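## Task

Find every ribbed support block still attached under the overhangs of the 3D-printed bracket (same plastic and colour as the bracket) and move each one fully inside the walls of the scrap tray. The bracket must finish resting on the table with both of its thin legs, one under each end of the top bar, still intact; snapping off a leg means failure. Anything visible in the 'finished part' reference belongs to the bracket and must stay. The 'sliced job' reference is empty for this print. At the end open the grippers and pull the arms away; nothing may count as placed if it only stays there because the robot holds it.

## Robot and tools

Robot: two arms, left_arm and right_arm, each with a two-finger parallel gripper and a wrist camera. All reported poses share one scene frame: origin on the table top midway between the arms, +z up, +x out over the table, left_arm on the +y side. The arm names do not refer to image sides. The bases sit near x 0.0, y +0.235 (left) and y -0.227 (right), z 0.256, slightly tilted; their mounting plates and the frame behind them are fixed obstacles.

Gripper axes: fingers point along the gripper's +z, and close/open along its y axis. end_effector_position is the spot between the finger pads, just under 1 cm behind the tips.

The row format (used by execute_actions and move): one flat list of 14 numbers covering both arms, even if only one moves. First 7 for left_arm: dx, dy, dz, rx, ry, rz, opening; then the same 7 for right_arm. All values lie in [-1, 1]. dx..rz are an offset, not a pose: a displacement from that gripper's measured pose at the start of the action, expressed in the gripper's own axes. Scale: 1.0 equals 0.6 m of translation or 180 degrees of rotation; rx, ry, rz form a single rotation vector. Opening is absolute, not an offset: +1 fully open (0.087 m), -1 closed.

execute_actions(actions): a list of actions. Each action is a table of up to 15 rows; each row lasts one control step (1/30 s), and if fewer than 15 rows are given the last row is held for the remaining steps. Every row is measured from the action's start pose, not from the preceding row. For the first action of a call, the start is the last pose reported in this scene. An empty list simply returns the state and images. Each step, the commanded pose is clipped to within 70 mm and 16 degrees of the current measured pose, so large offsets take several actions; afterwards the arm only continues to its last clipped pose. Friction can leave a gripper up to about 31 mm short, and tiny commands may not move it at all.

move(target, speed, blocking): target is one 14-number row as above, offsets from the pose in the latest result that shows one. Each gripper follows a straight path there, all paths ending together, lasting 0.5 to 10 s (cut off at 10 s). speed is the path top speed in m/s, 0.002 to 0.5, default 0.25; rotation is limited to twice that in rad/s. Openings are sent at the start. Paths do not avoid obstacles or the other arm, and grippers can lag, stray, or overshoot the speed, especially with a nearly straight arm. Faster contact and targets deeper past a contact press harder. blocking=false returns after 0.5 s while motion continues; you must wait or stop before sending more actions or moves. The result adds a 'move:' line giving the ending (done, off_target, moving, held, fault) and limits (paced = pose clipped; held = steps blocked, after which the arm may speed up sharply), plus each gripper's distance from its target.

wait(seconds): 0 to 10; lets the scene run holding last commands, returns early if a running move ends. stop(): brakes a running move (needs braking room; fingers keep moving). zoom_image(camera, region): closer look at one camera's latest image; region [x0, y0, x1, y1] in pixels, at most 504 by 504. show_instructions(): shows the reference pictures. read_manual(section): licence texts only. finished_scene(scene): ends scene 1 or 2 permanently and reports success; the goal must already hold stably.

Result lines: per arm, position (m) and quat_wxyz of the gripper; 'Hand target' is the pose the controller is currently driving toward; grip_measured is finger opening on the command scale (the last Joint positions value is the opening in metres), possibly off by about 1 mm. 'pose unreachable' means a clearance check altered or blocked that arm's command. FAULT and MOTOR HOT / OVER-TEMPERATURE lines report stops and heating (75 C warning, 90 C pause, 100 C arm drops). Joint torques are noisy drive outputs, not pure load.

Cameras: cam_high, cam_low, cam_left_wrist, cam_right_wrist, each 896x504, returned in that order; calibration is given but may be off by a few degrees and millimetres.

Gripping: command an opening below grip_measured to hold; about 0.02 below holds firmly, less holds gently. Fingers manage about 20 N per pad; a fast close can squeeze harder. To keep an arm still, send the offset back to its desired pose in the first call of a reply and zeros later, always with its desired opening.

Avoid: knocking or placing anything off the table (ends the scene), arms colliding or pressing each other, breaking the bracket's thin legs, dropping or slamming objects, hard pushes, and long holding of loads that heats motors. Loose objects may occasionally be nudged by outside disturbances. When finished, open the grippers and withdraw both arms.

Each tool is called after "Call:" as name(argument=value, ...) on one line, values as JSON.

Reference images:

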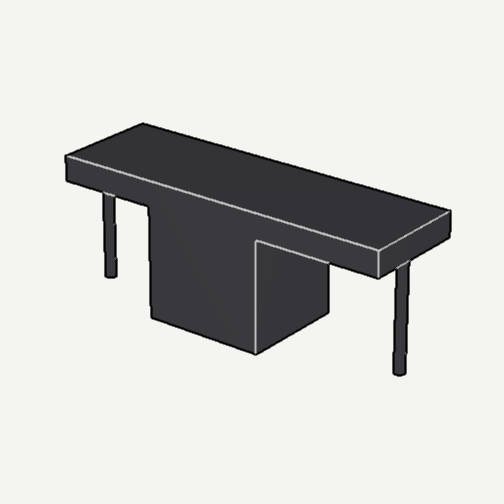

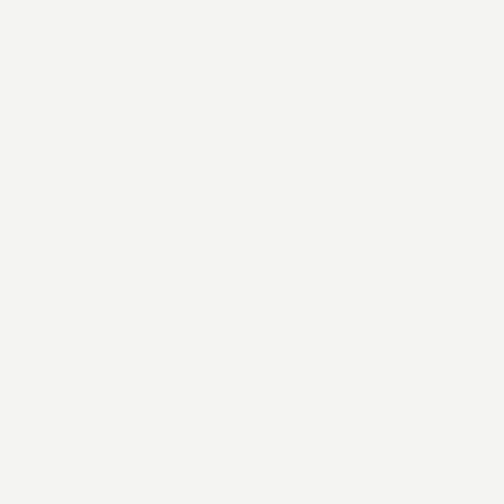

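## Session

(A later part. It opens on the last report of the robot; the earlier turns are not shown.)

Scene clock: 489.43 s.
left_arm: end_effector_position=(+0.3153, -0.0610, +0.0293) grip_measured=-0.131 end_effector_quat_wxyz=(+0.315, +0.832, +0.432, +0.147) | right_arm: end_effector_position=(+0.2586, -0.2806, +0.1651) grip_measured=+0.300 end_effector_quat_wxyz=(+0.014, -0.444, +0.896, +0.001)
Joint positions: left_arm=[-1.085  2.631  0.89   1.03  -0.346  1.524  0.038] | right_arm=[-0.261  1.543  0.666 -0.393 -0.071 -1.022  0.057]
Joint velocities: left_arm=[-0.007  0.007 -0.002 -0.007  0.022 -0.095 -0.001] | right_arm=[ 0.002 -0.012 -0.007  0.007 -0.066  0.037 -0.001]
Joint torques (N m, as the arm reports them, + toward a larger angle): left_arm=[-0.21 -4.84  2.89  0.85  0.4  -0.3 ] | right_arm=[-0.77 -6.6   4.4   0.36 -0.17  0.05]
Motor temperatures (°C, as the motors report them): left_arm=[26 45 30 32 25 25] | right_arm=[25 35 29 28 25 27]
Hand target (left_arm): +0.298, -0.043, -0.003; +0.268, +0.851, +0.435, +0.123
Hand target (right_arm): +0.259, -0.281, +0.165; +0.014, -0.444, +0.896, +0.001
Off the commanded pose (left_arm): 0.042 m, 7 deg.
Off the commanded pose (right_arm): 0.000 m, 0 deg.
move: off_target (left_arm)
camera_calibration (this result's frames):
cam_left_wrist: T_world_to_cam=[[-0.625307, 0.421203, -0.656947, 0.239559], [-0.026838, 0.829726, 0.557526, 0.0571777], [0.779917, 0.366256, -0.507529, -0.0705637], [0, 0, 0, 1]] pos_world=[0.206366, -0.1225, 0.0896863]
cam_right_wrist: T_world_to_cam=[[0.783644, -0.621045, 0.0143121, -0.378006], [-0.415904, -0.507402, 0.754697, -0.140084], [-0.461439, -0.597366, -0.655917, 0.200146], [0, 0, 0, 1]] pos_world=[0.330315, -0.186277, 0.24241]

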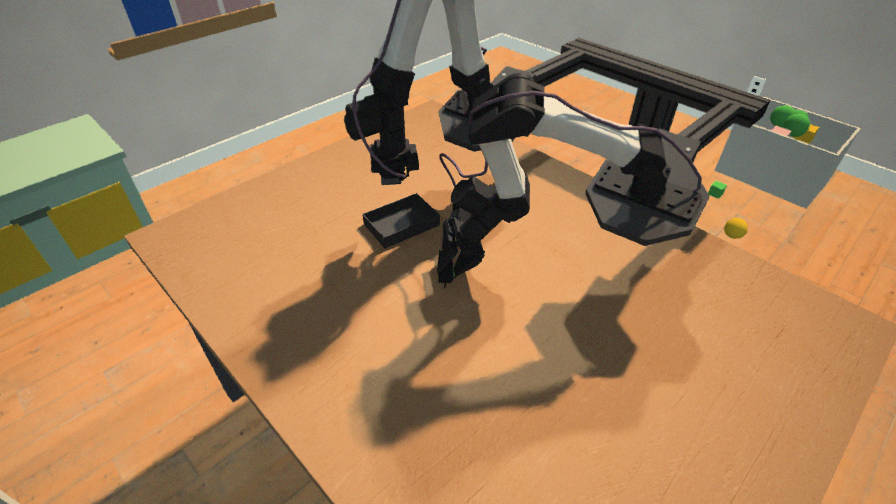

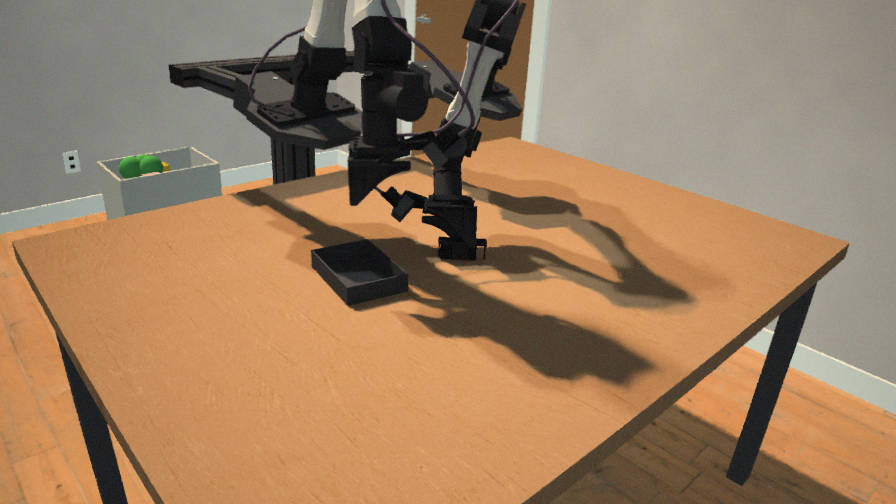

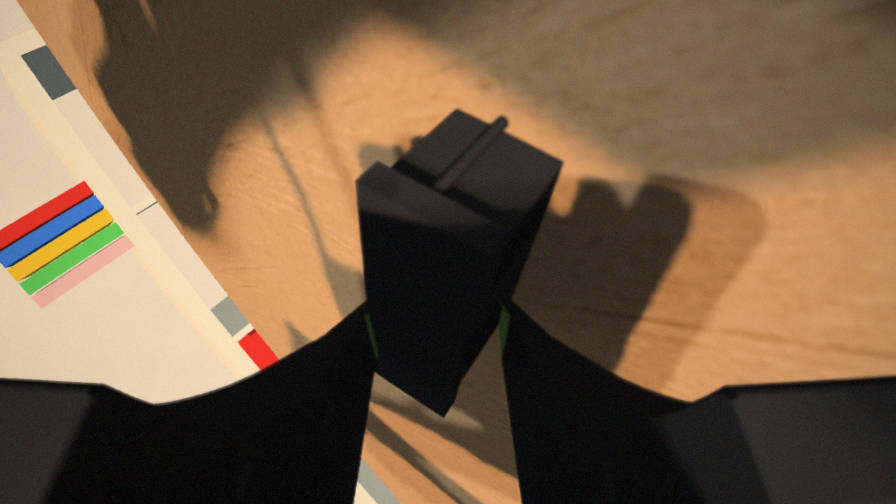

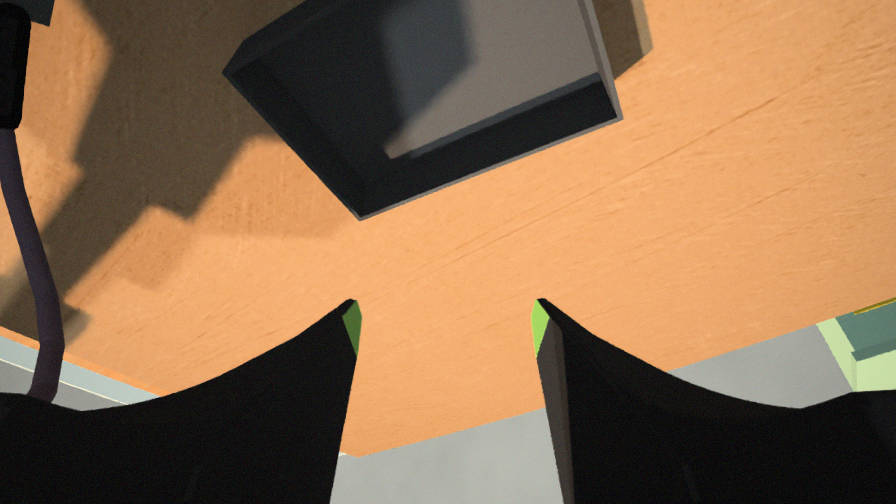

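Call:
execute_actions(actions=[])

Scene clock: 499.37 s.
left_arm: end_effector_position=(+0.3153, -0.0610, +0.0292) grip_measured=-0.131 end_effector_quat_wxyz=(+0.315, +0.832, +0.432, +0.147) | right_arm: end_effector_position=(+0.2586, -0.2806, +0.1651) grip_measured=+0.300 end_effector_quat_wxyz=(+0.014, -0.444, +0.896, +0.001)
Joint positions: left_arm=[-1.085  2.632  0.89   1.031 -0.346  1.524  0.038] | right_arm=[-0.261  1.543  0.666 -0.393 -0.071 -1.022  0.057]
Joint velocities: left_arm=[-0.007 -0.012 -0.002 -0.037  0.051 -0.022 -0.001] | right_arm=[-0.002 -0.002 -0.002 -0.037 -0.037 -0.007  0.   ]
Joint torques (N m, as the arm reports them, + toward a larger angle): left_arm=[-0.1  -4.9   2.78  0.85  0.43 -0.3 ] | right_arm=[-0.83 -6.57  4.45  0.35 -0.15  0.04]
Motor temperatures (°C, as the motors report them): left_arm=[25 43 30 31 25 25] | right_arm=[25 35 29 28 25 27]
Hand target (left_arm): +0.298, -0.043, -0.003; +0.268, +0.851, +0.435, +0.123
Hand target (right_arm): +0.259, -0.281, +0.165; +0.014, -0.444, +0.896, +0.001
Off the commanded pose (left_arm): 0.042 m, 7 deg.
Off the commanded pose (right_arm): 0.000 m, 0 deg.
camera_calibration (this result's frames):
cam_left_wrist: T_world_to_cam=[[-0.624974, 0.421264, -0.657225, 0.239362], [-0.0268927, 0.829781, 0.557441, 0.0572463], [0.780182, 0.366061, -0.507263, -0.0706894], [0, 0, 0, 1]] pos_world=[0.206285, -0.12246, 0.0895449]
cam_right_wrist: T_world_to_cam=[[0.783644, -0.621045, 0.0143121, -0.378006], [-0.415904, -0.507402, 0.754697, -0.140084], [-0.461439, -0.597366, -0.655917, 0.200146], [0, 0, 0, 1]] pos_world=[0.330315, -0.186277, 0.24241]

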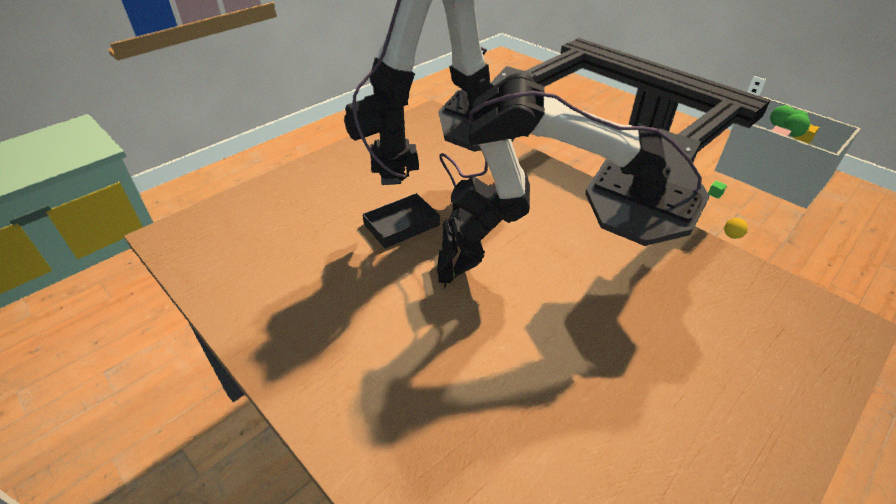

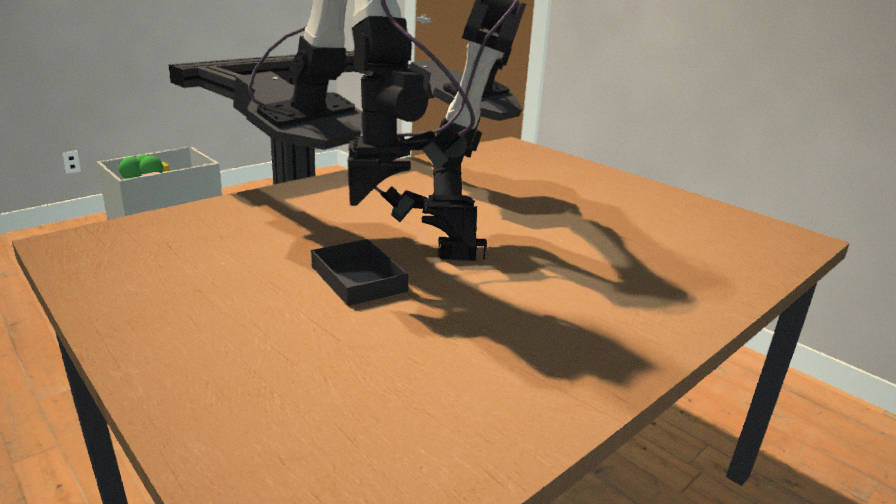

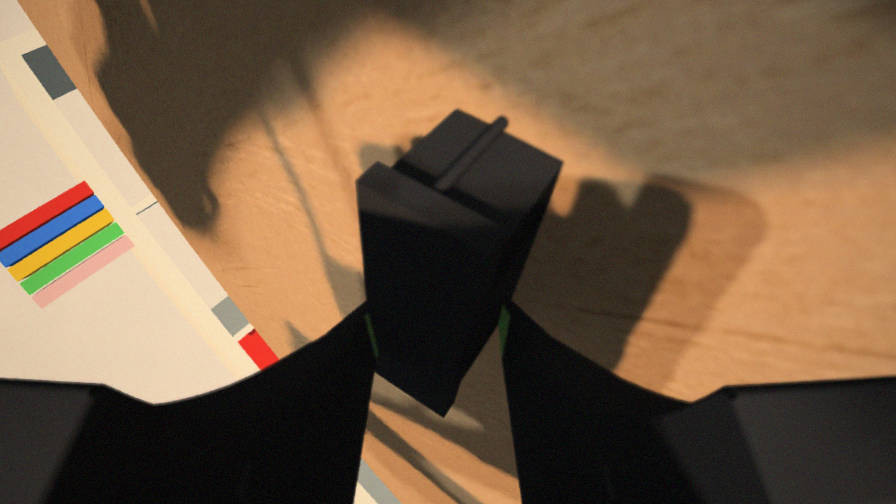

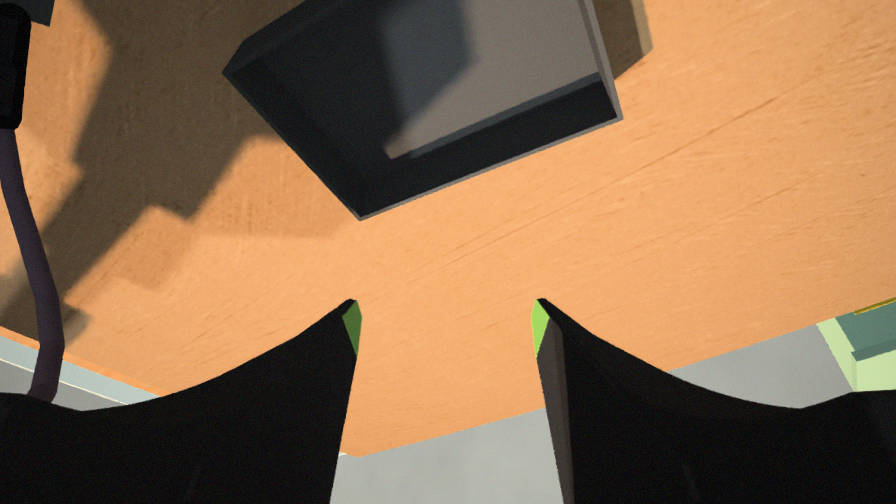

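Call:
execute_actions(actions=[[[0,0,0,0,0,0,0.1, 0,0,0,0,0,0,0.3]],[[0,0,-0.06,0,0,0,0.1, 0,0,0,0,0,0,0.3]]])

Scene clock: 620.37 s.
left_arm: end_effector_position=(+0.3010, -0.0514, +0.0538) grip_measured=+0.100 end_effector_quat_wxyz=(+0.319, +0.832, +0.431, +0.145) | right_arm: end_effector_position=(+0.2586, -0.2806, +0.1651) grip_measured=+0.300 end_effector_quat_wxyz=(+0.014, -0.444, +0.896, +0.001)
Joint positions: left_arm=[-1.118  2.539  0.771  1.055 -0.365  1.501  0.048] | right_arm=[-0.261  1.543  0.666 -0.393 -0.071 -1.022  0.057]
Joint velocities: left_arm=[ 0.002 -0.007 -0.022 -0.022  0.081 -0.051 -0.   ] | right_arm=[ 0.007 -0.007 -0.007 -0.022 -0.125  0.022 -0.   ]
Joint torques (N m, as the arm reports them, + toward a larger angle): left_arm=[-3.16 -9.5  -1.07  1.6  -0.01 -0.28] | right_arm=[-0.92 -6.63  4.41  0.35 -0.19  0.04]
Motor temperatures (°C, as the motors report them): left_arm=[25 37 30 30 26 25] | right_arm=[25 35 29 27 25 27]
Hand target (left_arm): +0.298, -0.047, +0.057; +0.317, +0.831, +0.432, +0.147
Hand target (right_arm): +0.259, -0.281, +0.165; +0.014, -0.444, +0.896, +0.001
Off the commanded pose (left_arm): 0.007 m, 0 deg.
Off the commanded pose (right_arm): 0.000 m, 0 deg.
camera_calibration (this result's frames):
cam_left_wrist: T_world_to_cam=[[-0.623578, 0.417861, -0.660714, 0.242186], [-0.0247063, 0.834205, 0.550901, 0.0351516], [0.78137, 0.359854, -0.509868, -0.0511211], [0, 0, 0, 1]] pos_world=[0.191835, -0.112127, 0.114585]
cam_right_wrist: T_world_to_cam=[[0.783644, -0.621045, 0.0143121, -0.378006], [-0.415904, -0.507402, 0.754697, -0.140084], [-0.461439, -0.597366, -0.655917, 0.200146], [0, 0, 0, 1]] pos_world=[0.330315, -0.186277, 0.24241]

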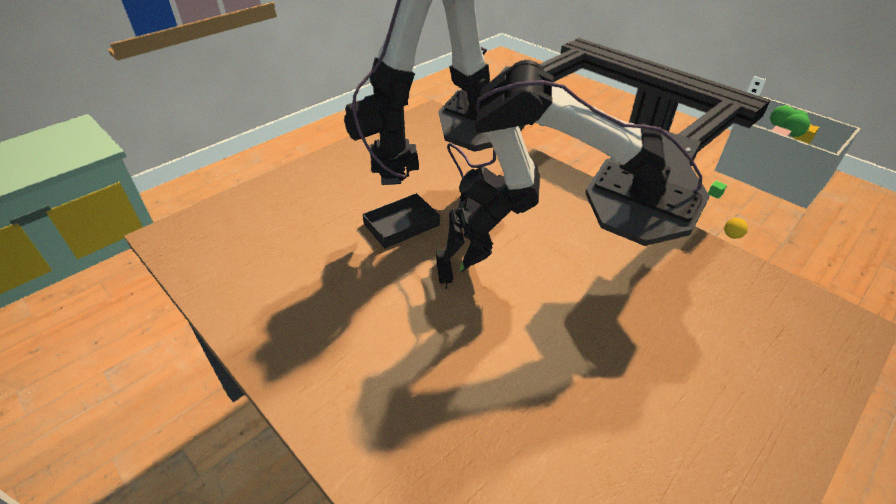

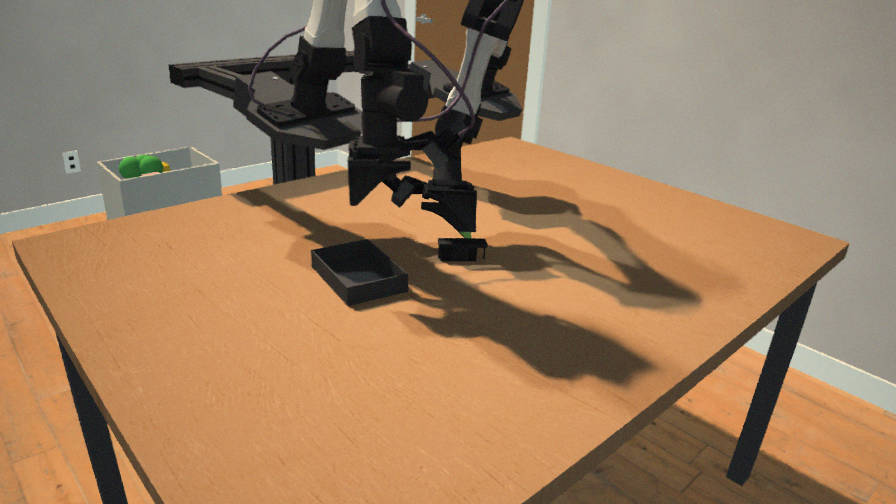

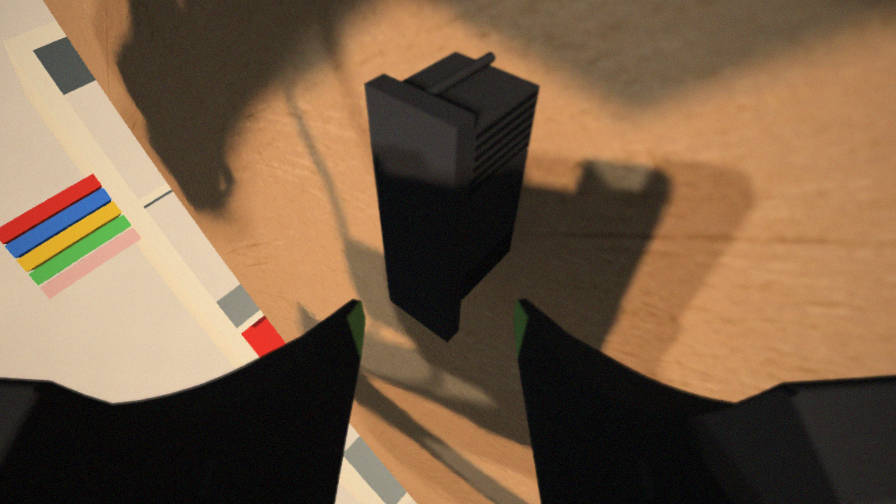

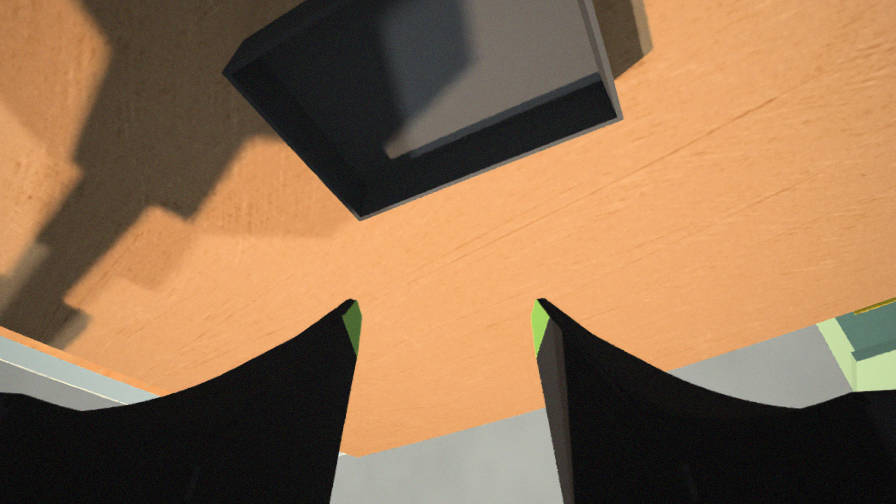

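Call:
zoom_image(camera="cam_low", region=[420, 200, 510, 280])

Call:
zoom_image(camera="cam_left_wrist", region=[320, 30, 600, 370])

Region (420, 200, 510, 280) of cam_low's 896x504 image, scaled by 5.600, with more detail than that image has.

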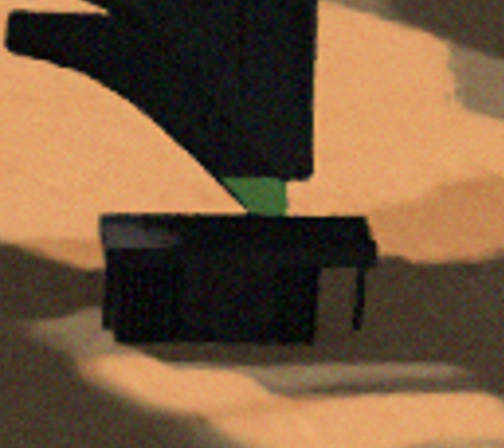

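Region (320, 30, 600, 370) of cam_left_wrist's 896x504 image, scaled by 1.482, with more detail than that image has; it fills the left 415 columns of this view, and the rest is white.

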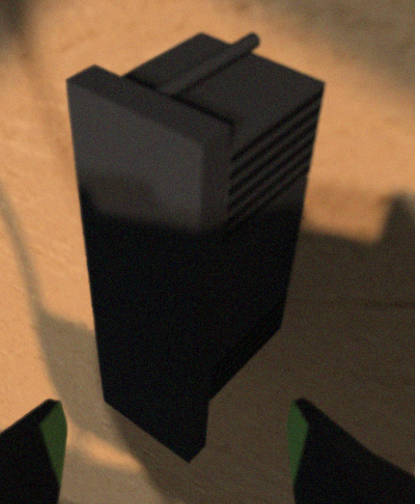

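Call:
move(target=[-0.024,0.072,-0.047,0.228,0,0,0.2, 0,0,0,0,0,0,0.3], speed=0.15)

Scene clock: 630.23 s.
left_arm: end_effector_position=(+0.3003, -0.0609, +0.1099) grip_measured=+0.200 end_effector_quat_wxyz=(-0.005, +0.894, +0.448, -0.011) | right_arm: end_effector_position=(+0.2638, -0.2960, +0.1671) grip_measured=+0.300 end_effector_quat_wxyz=(+0.016, -0.400, +0.916, -0.036)
Joint positions: left_arm=[-1.118  2.342  1.455 -0.586 -0.243  1.285  0.052] | right_arm=[-0.286  1.543  0.666 -0.353 -0.017 -0.948  0.057]
Joint velocities: left_arm=[-0.007  0.012 -0.012  0.081 -0.051  0.022 -0.   ] | right_arm=[-0.017 -0.017  0.007 -0.037 -0.007 -0.007 -0.001]
Joint torques (N m, as the arm reports them, + toward a larger angle): left_arm=[-2.87 -8.8   7.88  0.48  0.2  -0.22] | right_arm=[ 1.29 -6.94  4.3   0.03 -0.78 -0.64]
Motor temperatures (°C, as the motors report them): left_arm=[25 39 30 31 25 25] | right_arm=[25 35 29 27 25 27]
Hand target (left_arm): +0.305, -0.071, +0.104; +0.006, +0.891, +0.454, -0.012
Hand target (right_arm): +0.258, -0.281, +0.165; +0.014, -0.443, +0.896, -0.001
Off the commanded pose (left_arm): 0.012 m, 2 deg.
Off the commanded pose (right_arm): 0.016 m, 7 deg.
move: off_target (left_arm, right_arm)
camera_calibration (this result's frames):
cam_left_wrist: T_world_to_cam=[[-0.803486, 0.595229, 0.0106465, 0.273833], [0.395168, 0.519882, 0.757341, -0.15578], [0.445256, 0.61272, -0.652933, 0.113517], [0, 0, 0, 1]] pos_world=[0.231036, -0.15156, 0.189182]
cam_right_wrist: T_world_to_cam=[[0.717441, -0.691696, 0.0826808, -0.406522], [-0.488724, -0.415196, 0.767307, -0.102873], [-0.496414, -0.590906, -0.635927, 0.202433], [0, 0, 0, 1]] pos_world=[0.34187, -0.204283, 0.24128]

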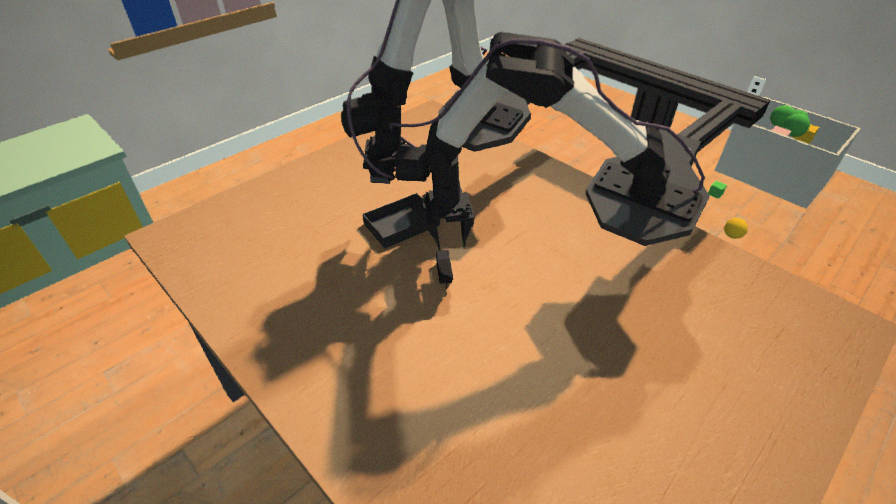

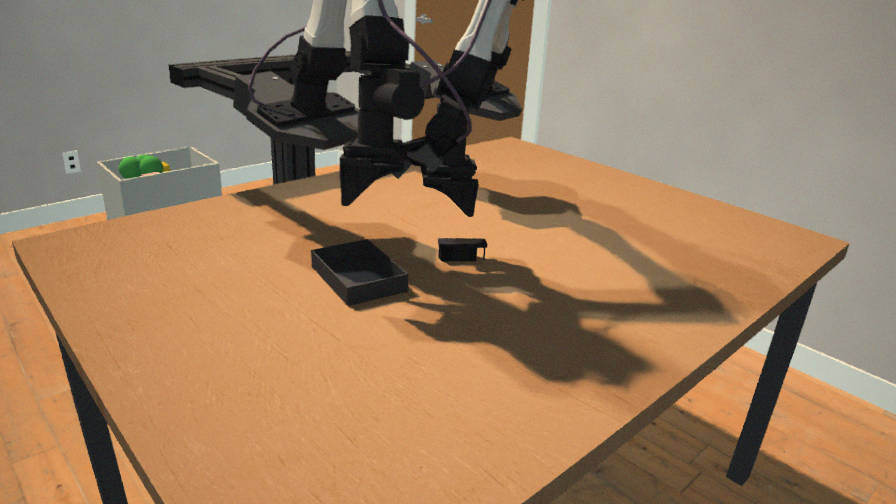

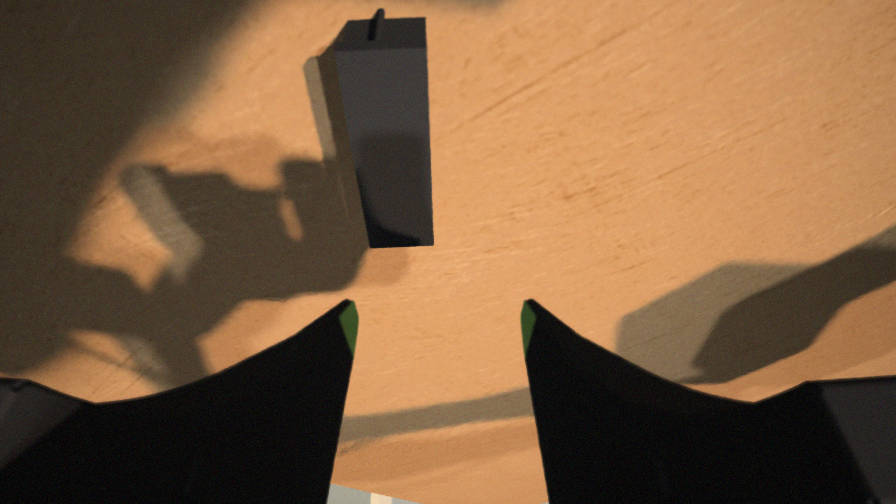

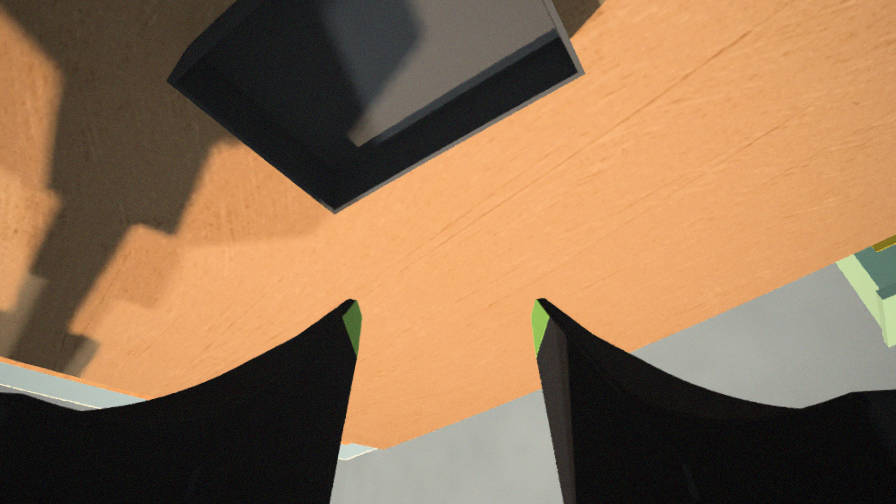

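Call:
move(target=[0,0,0,0,0,0,0.2, 0.15,0,-0.1,0,0,0,0.3], speed=0.15)

Scene clock: 633.70 s.
left_arm: end_effector_position=(+0.3000, -0.0606, +0.1100) grip_measured=+0.200 end_effector_quat_wxyz=(-0.006, +0.894, +0.448, -0.011) | right_arm: end_effector_position=(+0.2091, -0.3626, +0.2281) grip_measured=+0.300 end_effector_quat_wxyz=(+0.020, -0.400, +0.915, -0.044)
Joint positions: left_arm=[-1.118  2.342  1.455 -0.589 -0.242  1.285  0.052] | right_arm=[-0.684  1.247  0.62  -0.616 -0.142 -1.324  0.057]
Joint velocities: left_arm=[-0.007  0.007  0.002 -0.022 -0.007 -0.007  0.   ] | right_arm=[-0.007 -0.002 -0.007 -0.007  0.007 -0.007 -0.   ]
Joint torques (N m, as the arm reports them, + toward a larger angle): left_arm=[ -3.12 -10.83   4.77   0.31   0.12  -0.16] | right_arm=[-2.18 -5.61  4.15  0.36 -0.25 -0.07]
Motor temperatures (°C, as the motors report them): left_arm=[25 40 30 30 25 25] | right_arm=[25 35 29 27 25 27]
Hand target (left_arm): +0.300, -0.061, +0.110; -0.005, +0.894, +0.448, -0.011
Hand target (right_arm): +0.200, -0.359, +0.226; +0.015, -0.400, +0.916, -0.035
Off the commanded pose (left_arm): 0.000 m, 0 deg.
Off the commanded pose (right_arm): 0.011 m, 1 deg.
move: off_target (right_arm)
camera_calibration (this result's frames):
cam_left_wrist: T_world_to_cam=[[-0.803344, 0.595375, 0.0128817, 0.273074], [0.396514, 0.51863, 0.757496, -0.156401], [0.444314, 0.613638, -0.652713, 0.113813], [0, 0, 0, 1]] pos_world=[0.230819, -0.151307, 0.189243]
cam_right_wrist: T_world_to_cam=[[0.717266, -0.689536, 0.100346, -0.421615], [-0.498517, -0.407195, 0.765293, -0.19867], [-0.486836, -0.598943, -0.635813, 0.169851], [0, 0, 0, 1]] pos_world=[0.28606, -0.269885, 0.302341]

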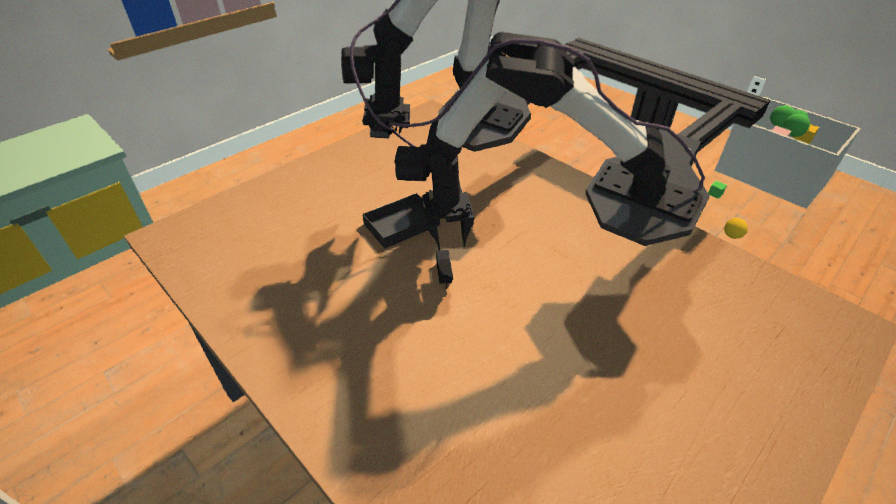

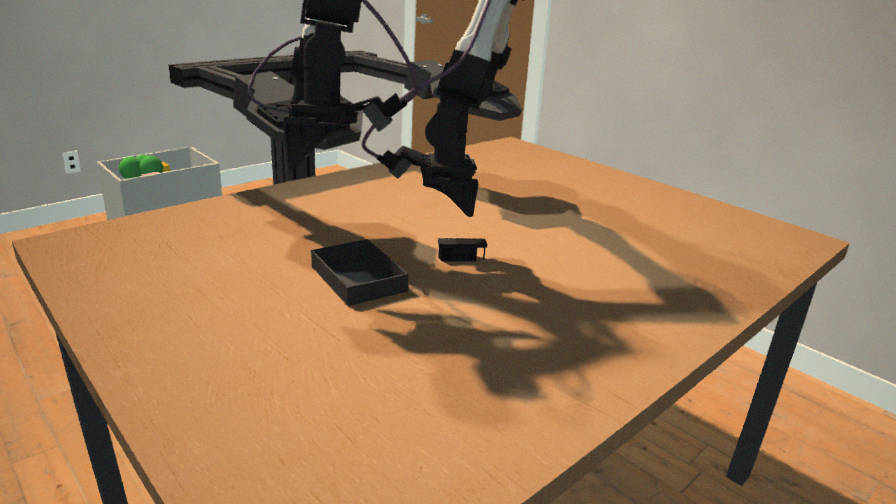

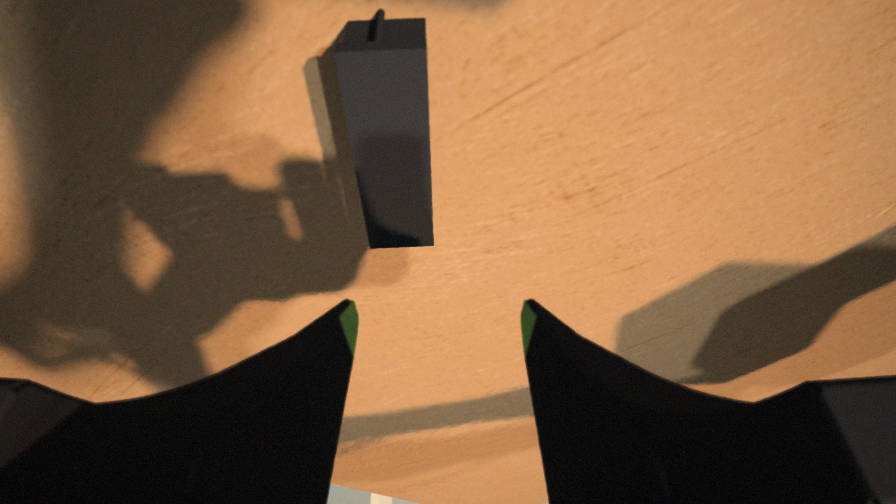

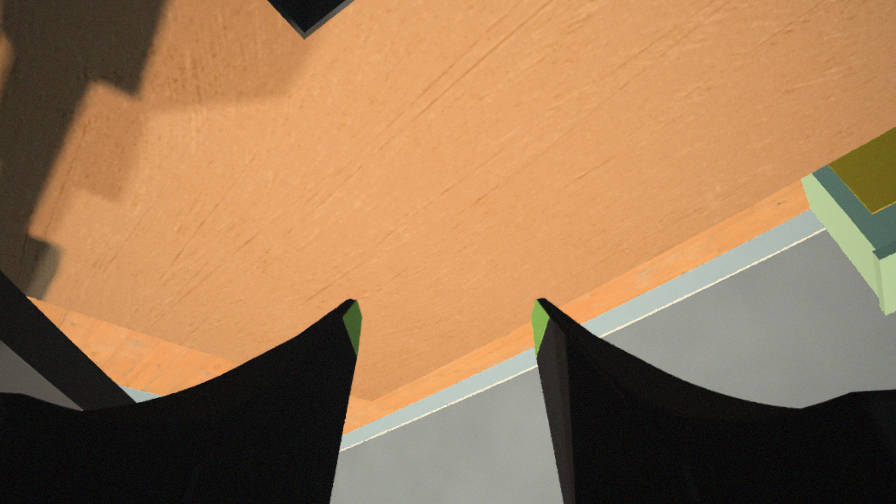

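Call:
move(target=[0.015,0.034,0.06,0,0,0,0.25, 0,0,0,0,0,0,0.3], speed=0.08)

Scene clock: 650.00 s.
left_arm: end_effector_position=(+0.3157, -0.0631, +0.0810) grip_measured=+0.250 end_effector_quat_wxyz=(-0.010, +0.896, +0.445, -0.010) | right_arm: end_effector_position=(+0.2089, -0.3623, +0.2281) grip_measured=+0.300 end_effector_quat_wxyz=(+0.020, -0.401, +0.915, -0.043)
Joint positions: left_arm=[-1.078  2.446  1.54  -0.567 -0.242  1.331  0.055] | right_arm=[-0.684  1.247  0.62  -0.617 -0.143 -1.327  0.057]
Joint velocities: left_arm=[-0.002 -0.007 -0.012 -0.007  0.051 -0.051 -0.   ] | right_arm=[ 0.017 -0.007 -0.012 -0.007  0.007  0.051 -0.   ]
Joint torques (N m, as the arm reports them, + toward a larger angle): left_arm=[-2.14 -9.55  6.35  0.41  0.17 -0.1 ] | right_arm=[-1.18 -4.61  5.87  0.5  -0.12  0.06]
Motor temperatures (°C, as the motors report them): left_arm=[26 44 31 29 25 25] | right_arm=[25 35 29 27 25 27]
Hand target (left_arm): +0.320, -0.065, +0.073; -0.006, +0.894, +0.447, -0.010
Hand target (right_arm): +0.209, -0.363, +0.228; +0.020, -0.400, +0.915, -0.044
Off the commanded pose (left_arm): 0.009 m, 1 deg.
Off the commanded pose (right_arm): 0.000 m, 0 deg.
move: done
camera_calibration (this result's frames):
cam_left_wrist: T_world_to_cam=[[-0.799219, 0.600728, 0.01938, 0.286109], [0.401404, 0.50948, 0.761121, -0.141685], [0.447353, 0.616081, -0.648321, 0.0882955], [0, 0, 0, 1]] pos_world=[0.246037, -0.154085, 0.159538]
cam_right_wrist: T_world_to_cam=[[0.718822, -0.688152, 0.0987023, -0.42075], [-0.496822, -0.409193, 0.76533, -0.199725], [-0.486275, -0.599173, -0.636026, 0.169715], [0, 0, 0, 1]] pos_world=[0.285745, -0.269577, 0.302327]

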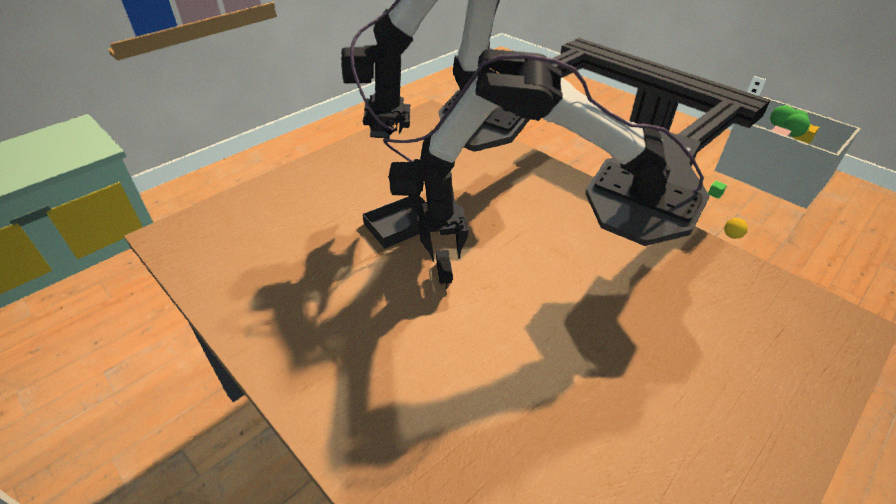

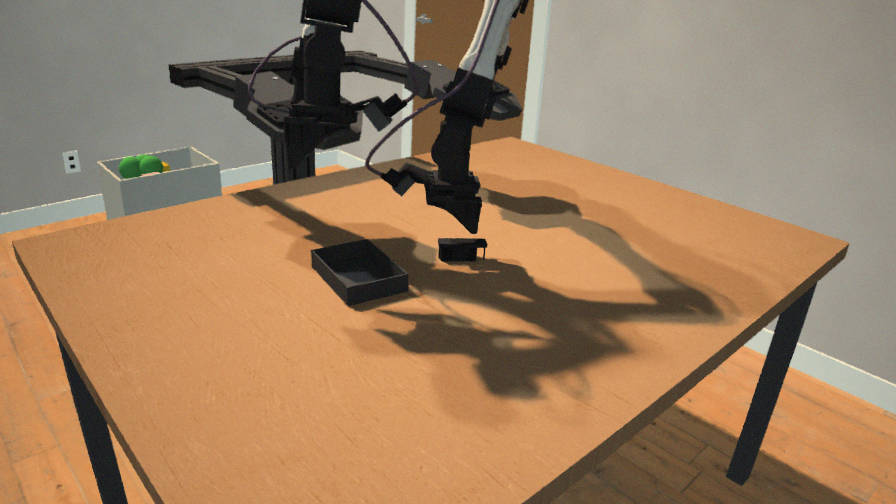

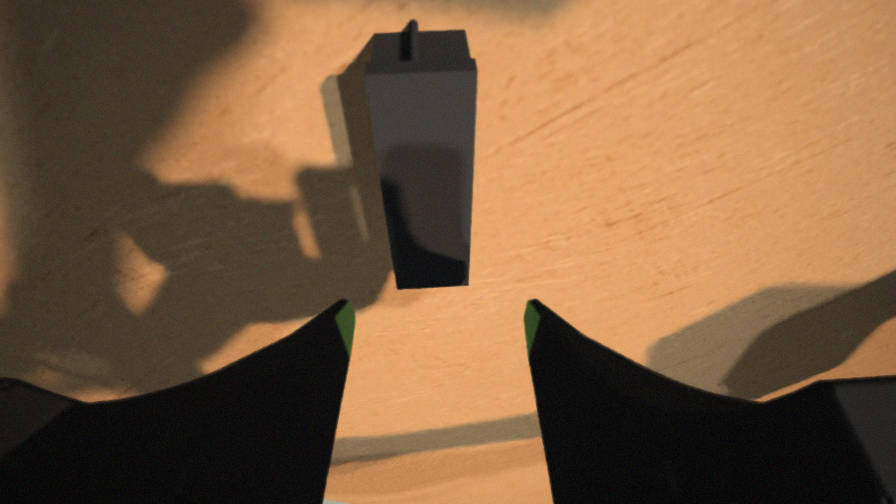

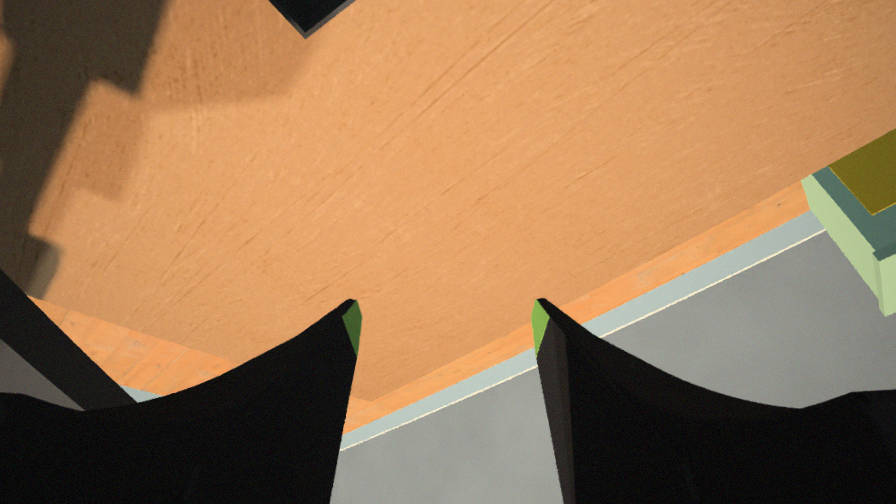

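Call:
move(target=[0.004,0.014,0.097,0,0,0,0.25, 0,0,0,0,0,0,0.3], speed=0.05)

Call:
zoom_image(camera="cam_low", region=[420, 200, 510, 280])

Scene clock: 658.57 s.
left_arm: end_effector_position=(+0.3160, -0.0638, +0.0308) grip_measured=+0.250 end_effector_quat_wxyz=(-0.016, +0.898, +0.440, -0.010) | right_arm: end_effector_position=(+0.2089, -0.3623, +0.2281) grip_measured=+0.300 end_effector_quat_wxyz=(+0.020, -0.401, +0.915, -0.043)
Joint positions: left_arm=[-1.05   2.595  1.603 -0.487 -0.242  1.366  0.055] | right_arm=[-0.684  1.247  0.62  -0.617 -0.143 -1.327  0.057]
Joint velocities: left_arm=[-0.012  0.002  0.007  0.051  0.037  0.022  0.001] | right_arm=[ 0.017 -0.012 -0.002  0.081 -0.037 -0.007 -0.001]
Joint torques (N m, as the arm reports them, + toward a larger angle): left_arm=[-1.96 -9.8   5.83  0.39  0.16 -0.09] | right_arm=[-1.23 -4.63  5.86  0.5  -0.15  0.03]
Motor temperatures (°C, as the motors report them): left_arm=[26 45 31 29 25 25] | right_arm=[25 34 29 28 25 27]
Hand target (left_arm): +0.321, -0.065, +0.023; -0.010, +0.896, +0.444, -0.009
Hand target (right_arm): +0.209, -0.362, +0.228; +0.020, -0.401, +0.915, -0.043
Off the commanded pose (left_arm): 0.011 m, 1 deg.
Off the commanded pose (right_arm): 0.000 m, 0 deg.
move: off_target (left_arm)
camera_calibration (this result's frames):
cam_left_wrist: T_world_to_cam=[[-0.793284, 0.608117, 0.0298961, 0.285999], [0.4104, 0.497802, 0.764045, -0.106982], [0.449746, 0.618374, -0.64447, 0.0552774], [0, 0, 0, 1]] pos_world=[0.245923, -0.154847, 0.108814]
cam_right_wrist: T_world_to_cam=[[0.718822, -0.688152, 0.0987023, -0.42075], [-0.496822, -0.409193, 0.76533, -0.199725], [-0.486275, -0.599173, -0.636026, 0.169715], [0, 0, 0, 1]] pos_world=[0.285745, -0.269577, 0.302327]

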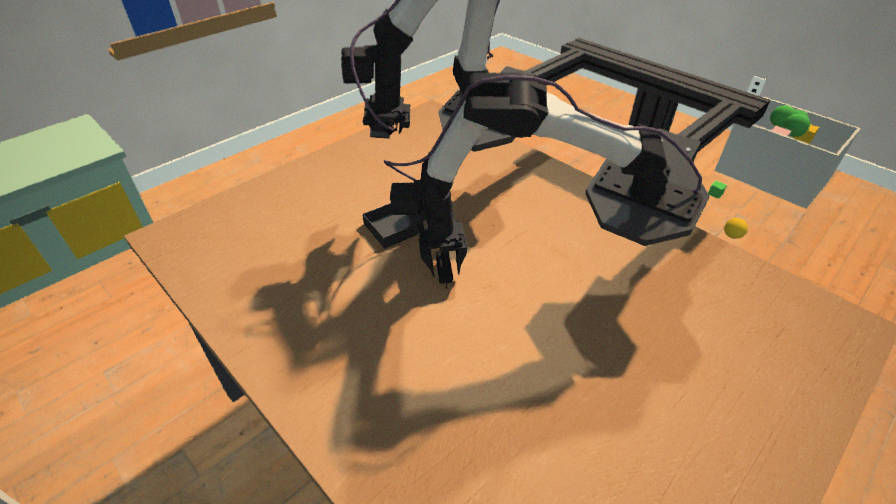

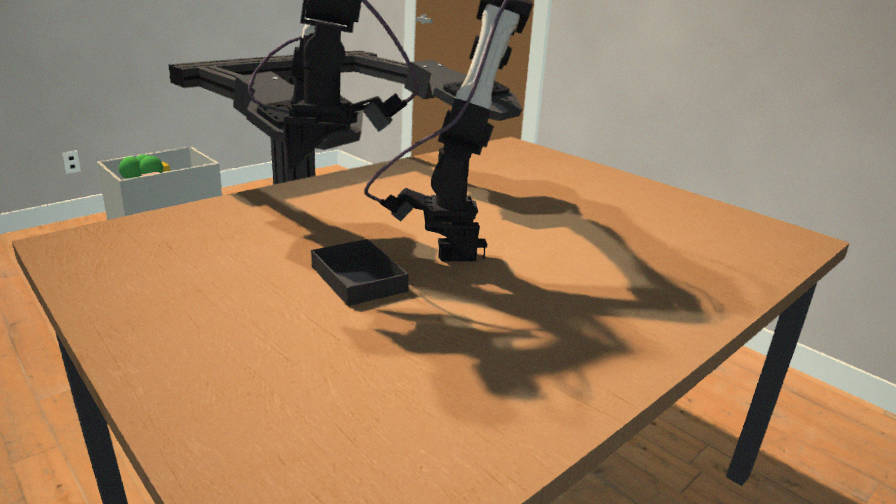

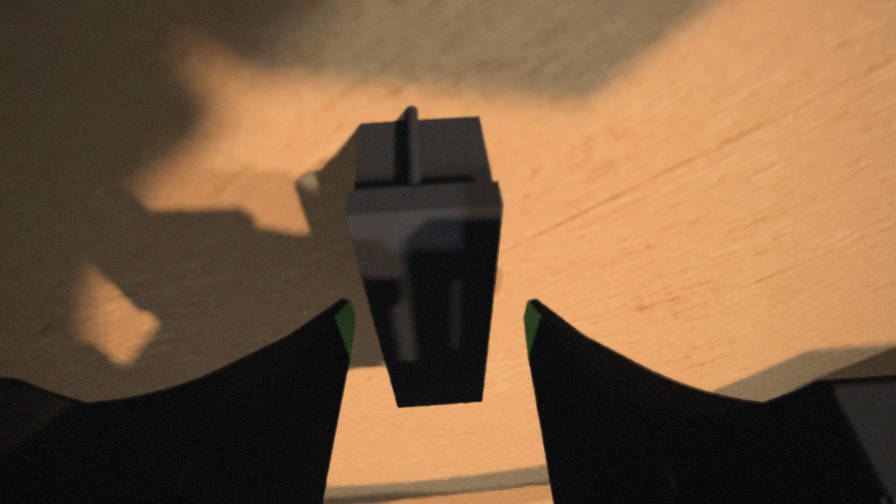

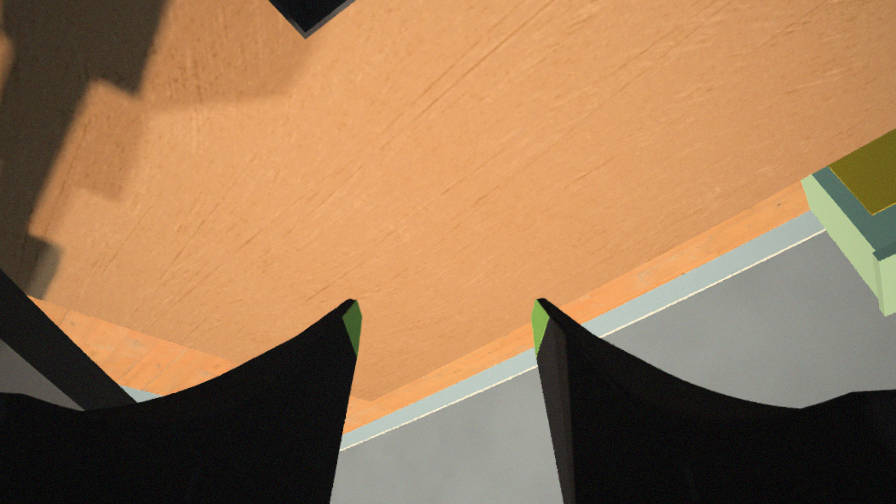

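Region (420, 200, 510, 280) of cam_low's 896x504 image, scaled by 5.600, with more detail than that image has.

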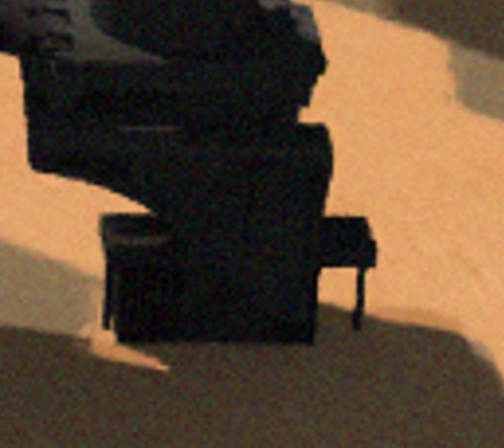

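Call:
zoom_image(camera="cam_left_wrist", region=[300, 90, 600, 430])

Call:
zoom_image(camera="cam_low", region=[435, 225, 495, 270])

Region (300, 90, 600, 430) of cam_left_wrist's 896x504 image, scaled by 1.482, with more detail than that image has; it fills the left 445 columns of this view, and the rest is white.

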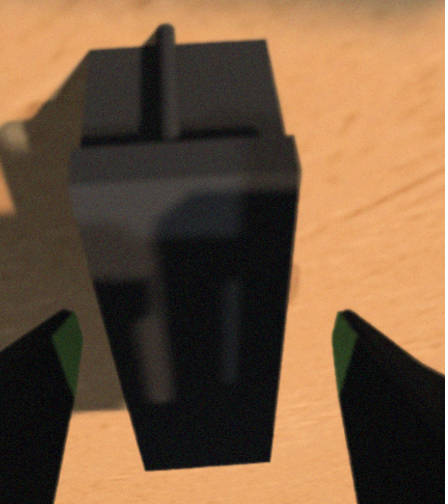

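Region (435, 225, 495, 270) of cam_low's 896x504 image, scaled by 8.400, with more detail than that image has; it fills the top 378 rows of this view, and the rest is white.

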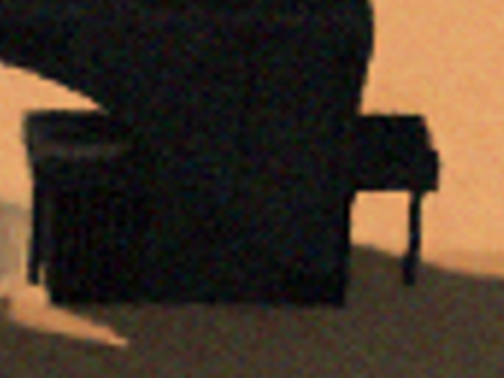

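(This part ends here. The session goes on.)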